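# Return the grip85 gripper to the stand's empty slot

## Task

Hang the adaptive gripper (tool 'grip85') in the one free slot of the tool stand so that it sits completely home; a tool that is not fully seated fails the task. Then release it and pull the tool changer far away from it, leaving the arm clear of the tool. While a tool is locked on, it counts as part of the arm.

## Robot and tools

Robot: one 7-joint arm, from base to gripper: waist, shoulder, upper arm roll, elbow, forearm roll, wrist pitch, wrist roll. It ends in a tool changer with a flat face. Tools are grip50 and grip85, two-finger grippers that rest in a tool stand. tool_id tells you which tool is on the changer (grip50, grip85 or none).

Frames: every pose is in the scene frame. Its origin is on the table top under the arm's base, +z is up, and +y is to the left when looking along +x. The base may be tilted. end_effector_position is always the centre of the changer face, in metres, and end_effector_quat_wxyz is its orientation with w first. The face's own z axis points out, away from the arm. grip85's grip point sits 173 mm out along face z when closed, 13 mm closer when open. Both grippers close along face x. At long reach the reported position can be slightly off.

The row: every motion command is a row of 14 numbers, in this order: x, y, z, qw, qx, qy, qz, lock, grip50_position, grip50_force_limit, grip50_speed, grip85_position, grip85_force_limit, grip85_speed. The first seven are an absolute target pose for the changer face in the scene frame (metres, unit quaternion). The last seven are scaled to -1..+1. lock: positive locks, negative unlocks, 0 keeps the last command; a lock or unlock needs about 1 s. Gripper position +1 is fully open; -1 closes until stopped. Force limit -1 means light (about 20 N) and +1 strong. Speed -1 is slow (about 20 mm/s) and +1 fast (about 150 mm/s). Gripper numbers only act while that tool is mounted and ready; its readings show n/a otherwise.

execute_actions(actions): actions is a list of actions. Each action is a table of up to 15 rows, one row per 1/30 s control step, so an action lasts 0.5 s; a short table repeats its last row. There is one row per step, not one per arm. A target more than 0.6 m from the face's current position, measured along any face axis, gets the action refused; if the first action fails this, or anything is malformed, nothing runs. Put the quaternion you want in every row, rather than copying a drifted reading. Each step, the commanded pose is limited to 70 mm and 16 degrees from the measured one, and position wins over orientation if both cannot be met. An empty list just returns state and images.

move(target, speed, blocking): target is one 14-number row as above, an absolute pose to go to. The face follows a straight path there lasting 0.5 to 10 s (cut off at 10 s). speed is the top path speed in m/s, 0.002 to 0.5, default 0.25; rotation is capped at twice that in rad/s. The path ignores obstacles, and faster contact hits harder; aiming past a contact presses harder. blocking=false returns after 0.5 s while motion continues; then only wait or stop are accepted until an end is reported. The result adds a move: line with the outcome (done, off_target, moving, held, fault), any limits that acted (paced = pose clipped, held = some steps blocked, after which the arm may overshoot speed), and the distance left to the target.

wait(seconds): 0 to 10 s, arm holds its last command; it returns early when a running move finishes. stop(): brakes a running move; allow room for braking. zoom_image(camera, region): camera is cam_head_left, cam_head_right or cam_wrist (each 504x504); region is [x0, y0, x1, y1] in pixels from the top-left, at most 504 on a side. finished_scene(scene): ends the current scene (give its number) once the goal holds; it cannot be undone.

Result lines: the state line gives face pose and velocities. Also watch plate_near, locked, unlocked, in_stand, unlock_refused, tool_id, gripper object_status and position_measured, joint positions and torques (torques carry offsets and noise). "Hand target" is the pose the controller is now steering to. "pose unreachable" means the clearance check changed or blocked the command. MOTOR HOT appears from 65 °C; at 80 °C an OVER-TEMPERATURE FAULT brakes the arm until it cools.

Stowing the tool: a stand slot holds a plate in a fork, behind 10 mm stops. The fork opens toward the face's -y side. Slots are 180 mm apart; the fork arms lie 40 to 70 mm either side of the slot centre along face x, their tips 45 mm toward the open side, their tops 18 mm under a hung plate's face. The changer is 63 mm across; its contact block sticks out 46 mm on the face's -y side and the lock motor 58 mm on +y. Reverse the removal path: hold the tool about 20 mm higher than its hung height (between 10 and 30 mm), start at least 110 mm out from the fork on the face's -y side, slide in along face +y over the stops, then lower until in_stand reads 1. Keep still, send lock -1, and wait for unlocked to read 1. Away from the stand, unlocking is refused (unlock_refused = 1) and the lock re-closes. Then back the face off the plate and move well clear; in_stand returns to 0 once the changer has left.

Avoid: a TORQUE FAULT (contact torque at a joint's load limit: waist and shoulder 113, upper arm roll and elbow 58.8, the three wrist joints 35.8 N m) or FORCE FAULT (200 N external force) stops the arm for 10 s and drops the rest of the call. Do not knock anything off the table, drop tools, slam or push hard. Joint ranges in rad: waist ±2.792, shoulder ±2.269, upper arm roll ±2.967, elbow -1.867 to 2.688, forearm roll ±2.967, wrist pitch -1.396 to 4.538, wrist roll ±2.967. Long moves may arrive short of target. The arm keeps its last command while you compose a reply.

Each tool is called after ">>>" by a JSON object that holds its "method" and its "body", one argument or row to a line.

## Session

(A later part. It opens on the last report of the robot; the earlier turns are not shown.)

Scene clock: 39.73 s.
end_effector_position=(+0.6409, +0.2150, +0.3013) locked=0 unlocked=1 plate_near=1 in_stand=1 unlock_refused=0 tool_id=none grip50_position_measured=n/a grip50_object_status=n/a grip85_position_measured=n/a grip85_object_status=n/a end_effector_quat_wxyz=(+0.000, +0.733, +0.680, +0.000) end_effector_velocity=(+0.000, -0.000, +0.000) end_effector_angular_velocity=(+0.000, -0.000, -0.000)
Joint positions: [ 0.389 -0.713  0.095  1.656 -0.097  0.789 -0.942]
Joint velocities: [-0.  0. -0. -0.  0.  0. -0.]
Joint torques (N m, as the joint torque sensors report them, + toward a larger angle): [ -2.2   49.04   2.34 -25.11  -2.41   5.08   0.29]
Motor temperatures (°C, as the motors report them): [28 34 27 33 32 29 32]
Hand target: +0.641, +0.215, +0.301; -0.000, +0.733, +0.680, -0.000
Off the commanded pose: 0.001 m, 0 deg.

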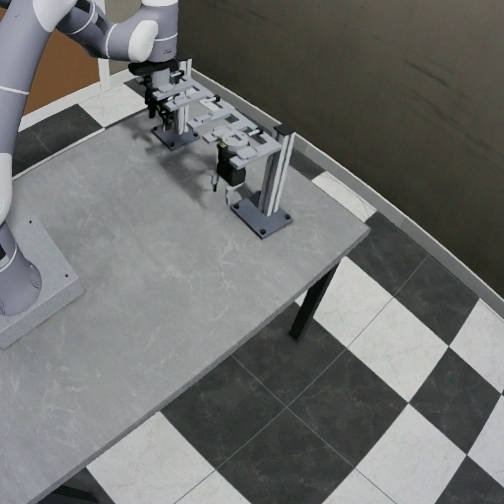

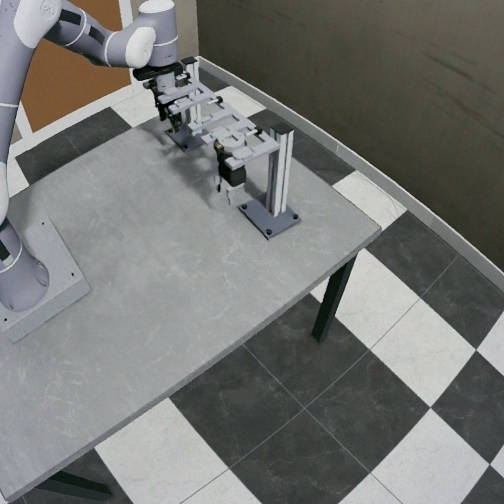

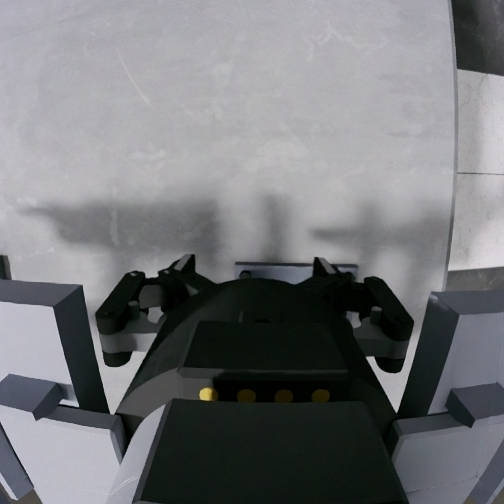

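>>> {"method": "move", "body": {
  "target": [0.6408,0.2148,0.33,0,0.733,0.680,0,0,1,0,0,1,0,0],
  "speed": 0.04
}}

>>> {"method": "move", "body": {
  "target": [0.5,0.1,0.5,0,0.733,0.680,0,0,1,0,0,1,0,0]
}}

Scene clock: 43.03 s.
end_effector_position=(+0.6409, +0.2148, +0.3301) locked=0 unlocked=1 plate_near=0 in_stand=0 unlock_refused=0 tool_id=none grip50_position_measured=n/a grip50_object_status=n/a grip85_position_measured=n/a grip85_object_status=n/a end_effector_quat_wxyz=(+0.000, +0.733, +0.680, +0.000) end_effector_velocity=(-0.000, +0.000, -0.000) end_effector_angular_velocity=(+0.001, +0.000, +0.000)
Joint positions: [ 0.384 -0.667  0.104  1.645 -0.094  0.733 -0.943]
Joint velocities: [-0.001 -0.     0.001 -0.    -0.     0.     0.   ]
Joint torques (N m, as the joint torque sensors report them, + toward a larger angle): [ -1.5   54.47   3.98 -26.51  -2.46   3.41  -0.46]
Motor temperatures (°C, as the motors report them): [28 34 27 33 32 29 32]
Hand target: +0.641, +0.215, +0.330; +0.000, +0.733, +0.680, -0.000
Off the commanded pose: 0.000 m, 0 deg.
move: done

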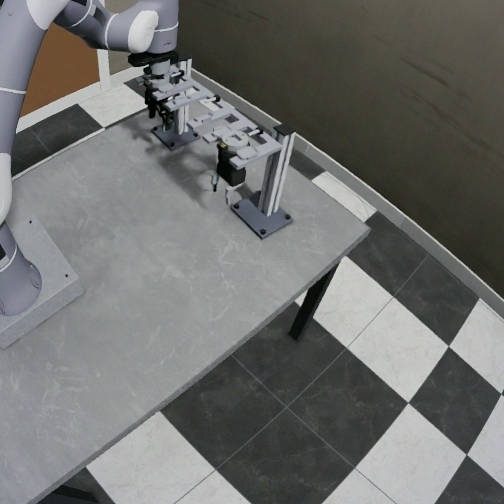

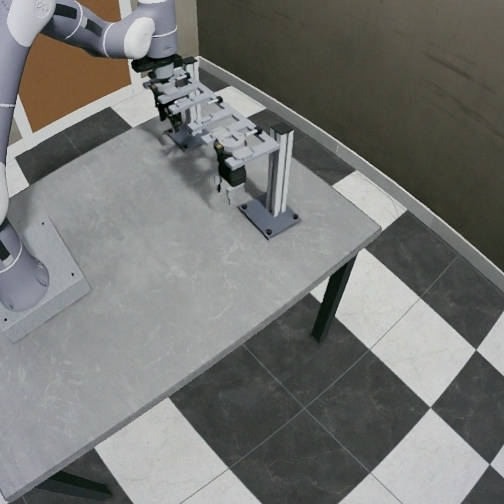

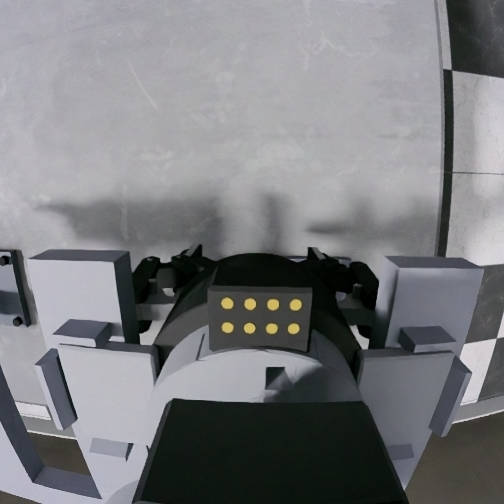

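Scene clock: 44.43 s.
end_effector_position=(+0.5003, +0.0995, +0.4997) locked=0 unlocked=1 plate_near=0 in_stand=0 unlock_refused=0 tool_id=none grip50_position_measured=n/a grip50_object_status=n/a grip85_position_measured=n/a grip85_object_status=n/a end_effector_quat_wxyz=(-0.000, +0.733, +0.680, +0.000) end_effector_velocity=(-0.000, +0.000, -0.001) end_effector_angular_velocity=(-0.000, +0.001, +0.001)
Joint positions: [ 0.26  -0.074  0.145  1.992 -0.018  0.49  -1.058]
Joint velocities: [ 0.    -0.001  0.001  0.     0.     0.     0.   ]
Joint torques (N m, as the joint torque sensors report them, + toward a larger angle): [ -0.57  32.72   1.25 -29.92  -2.87   3.34  -0.44]
Motor temperatures (°C, as the motors report them): [28 34 27 33 32 29 32]
Hand target: +0.500, +0.100, +0.500; -0.000, +0.733, +0.680, +0.000
Off the commanded pose: 0.001 m, 0 deg.
move: done

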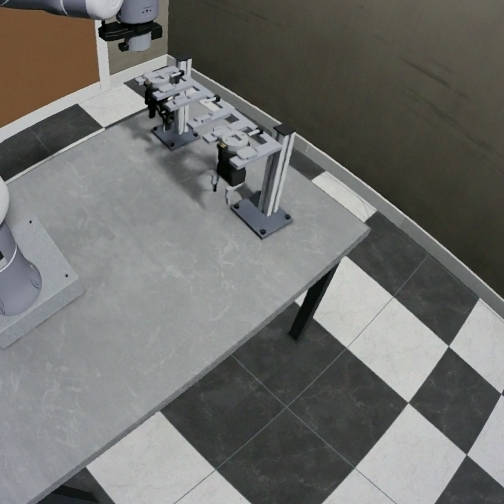

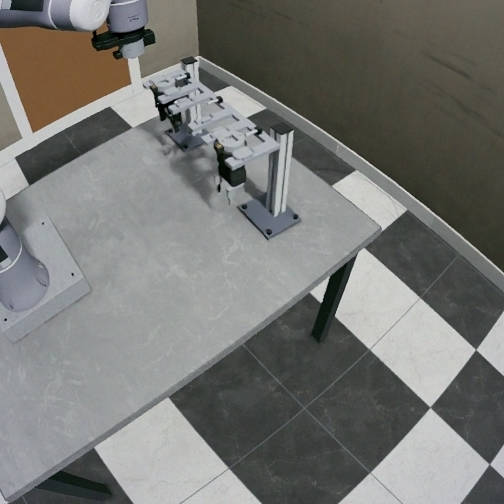

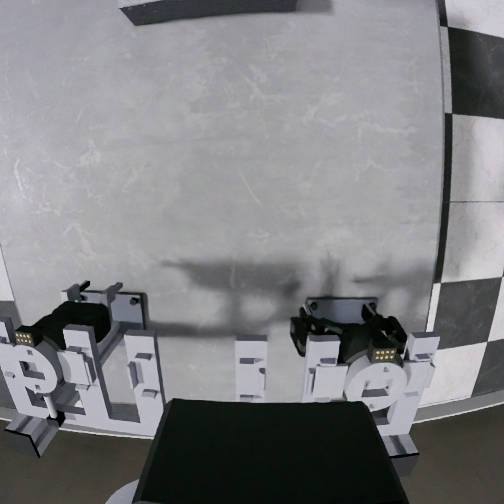

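>>> {"method": "finished_scene", "body": {
  "scene": 2
}}

The scene is finished: the task was done.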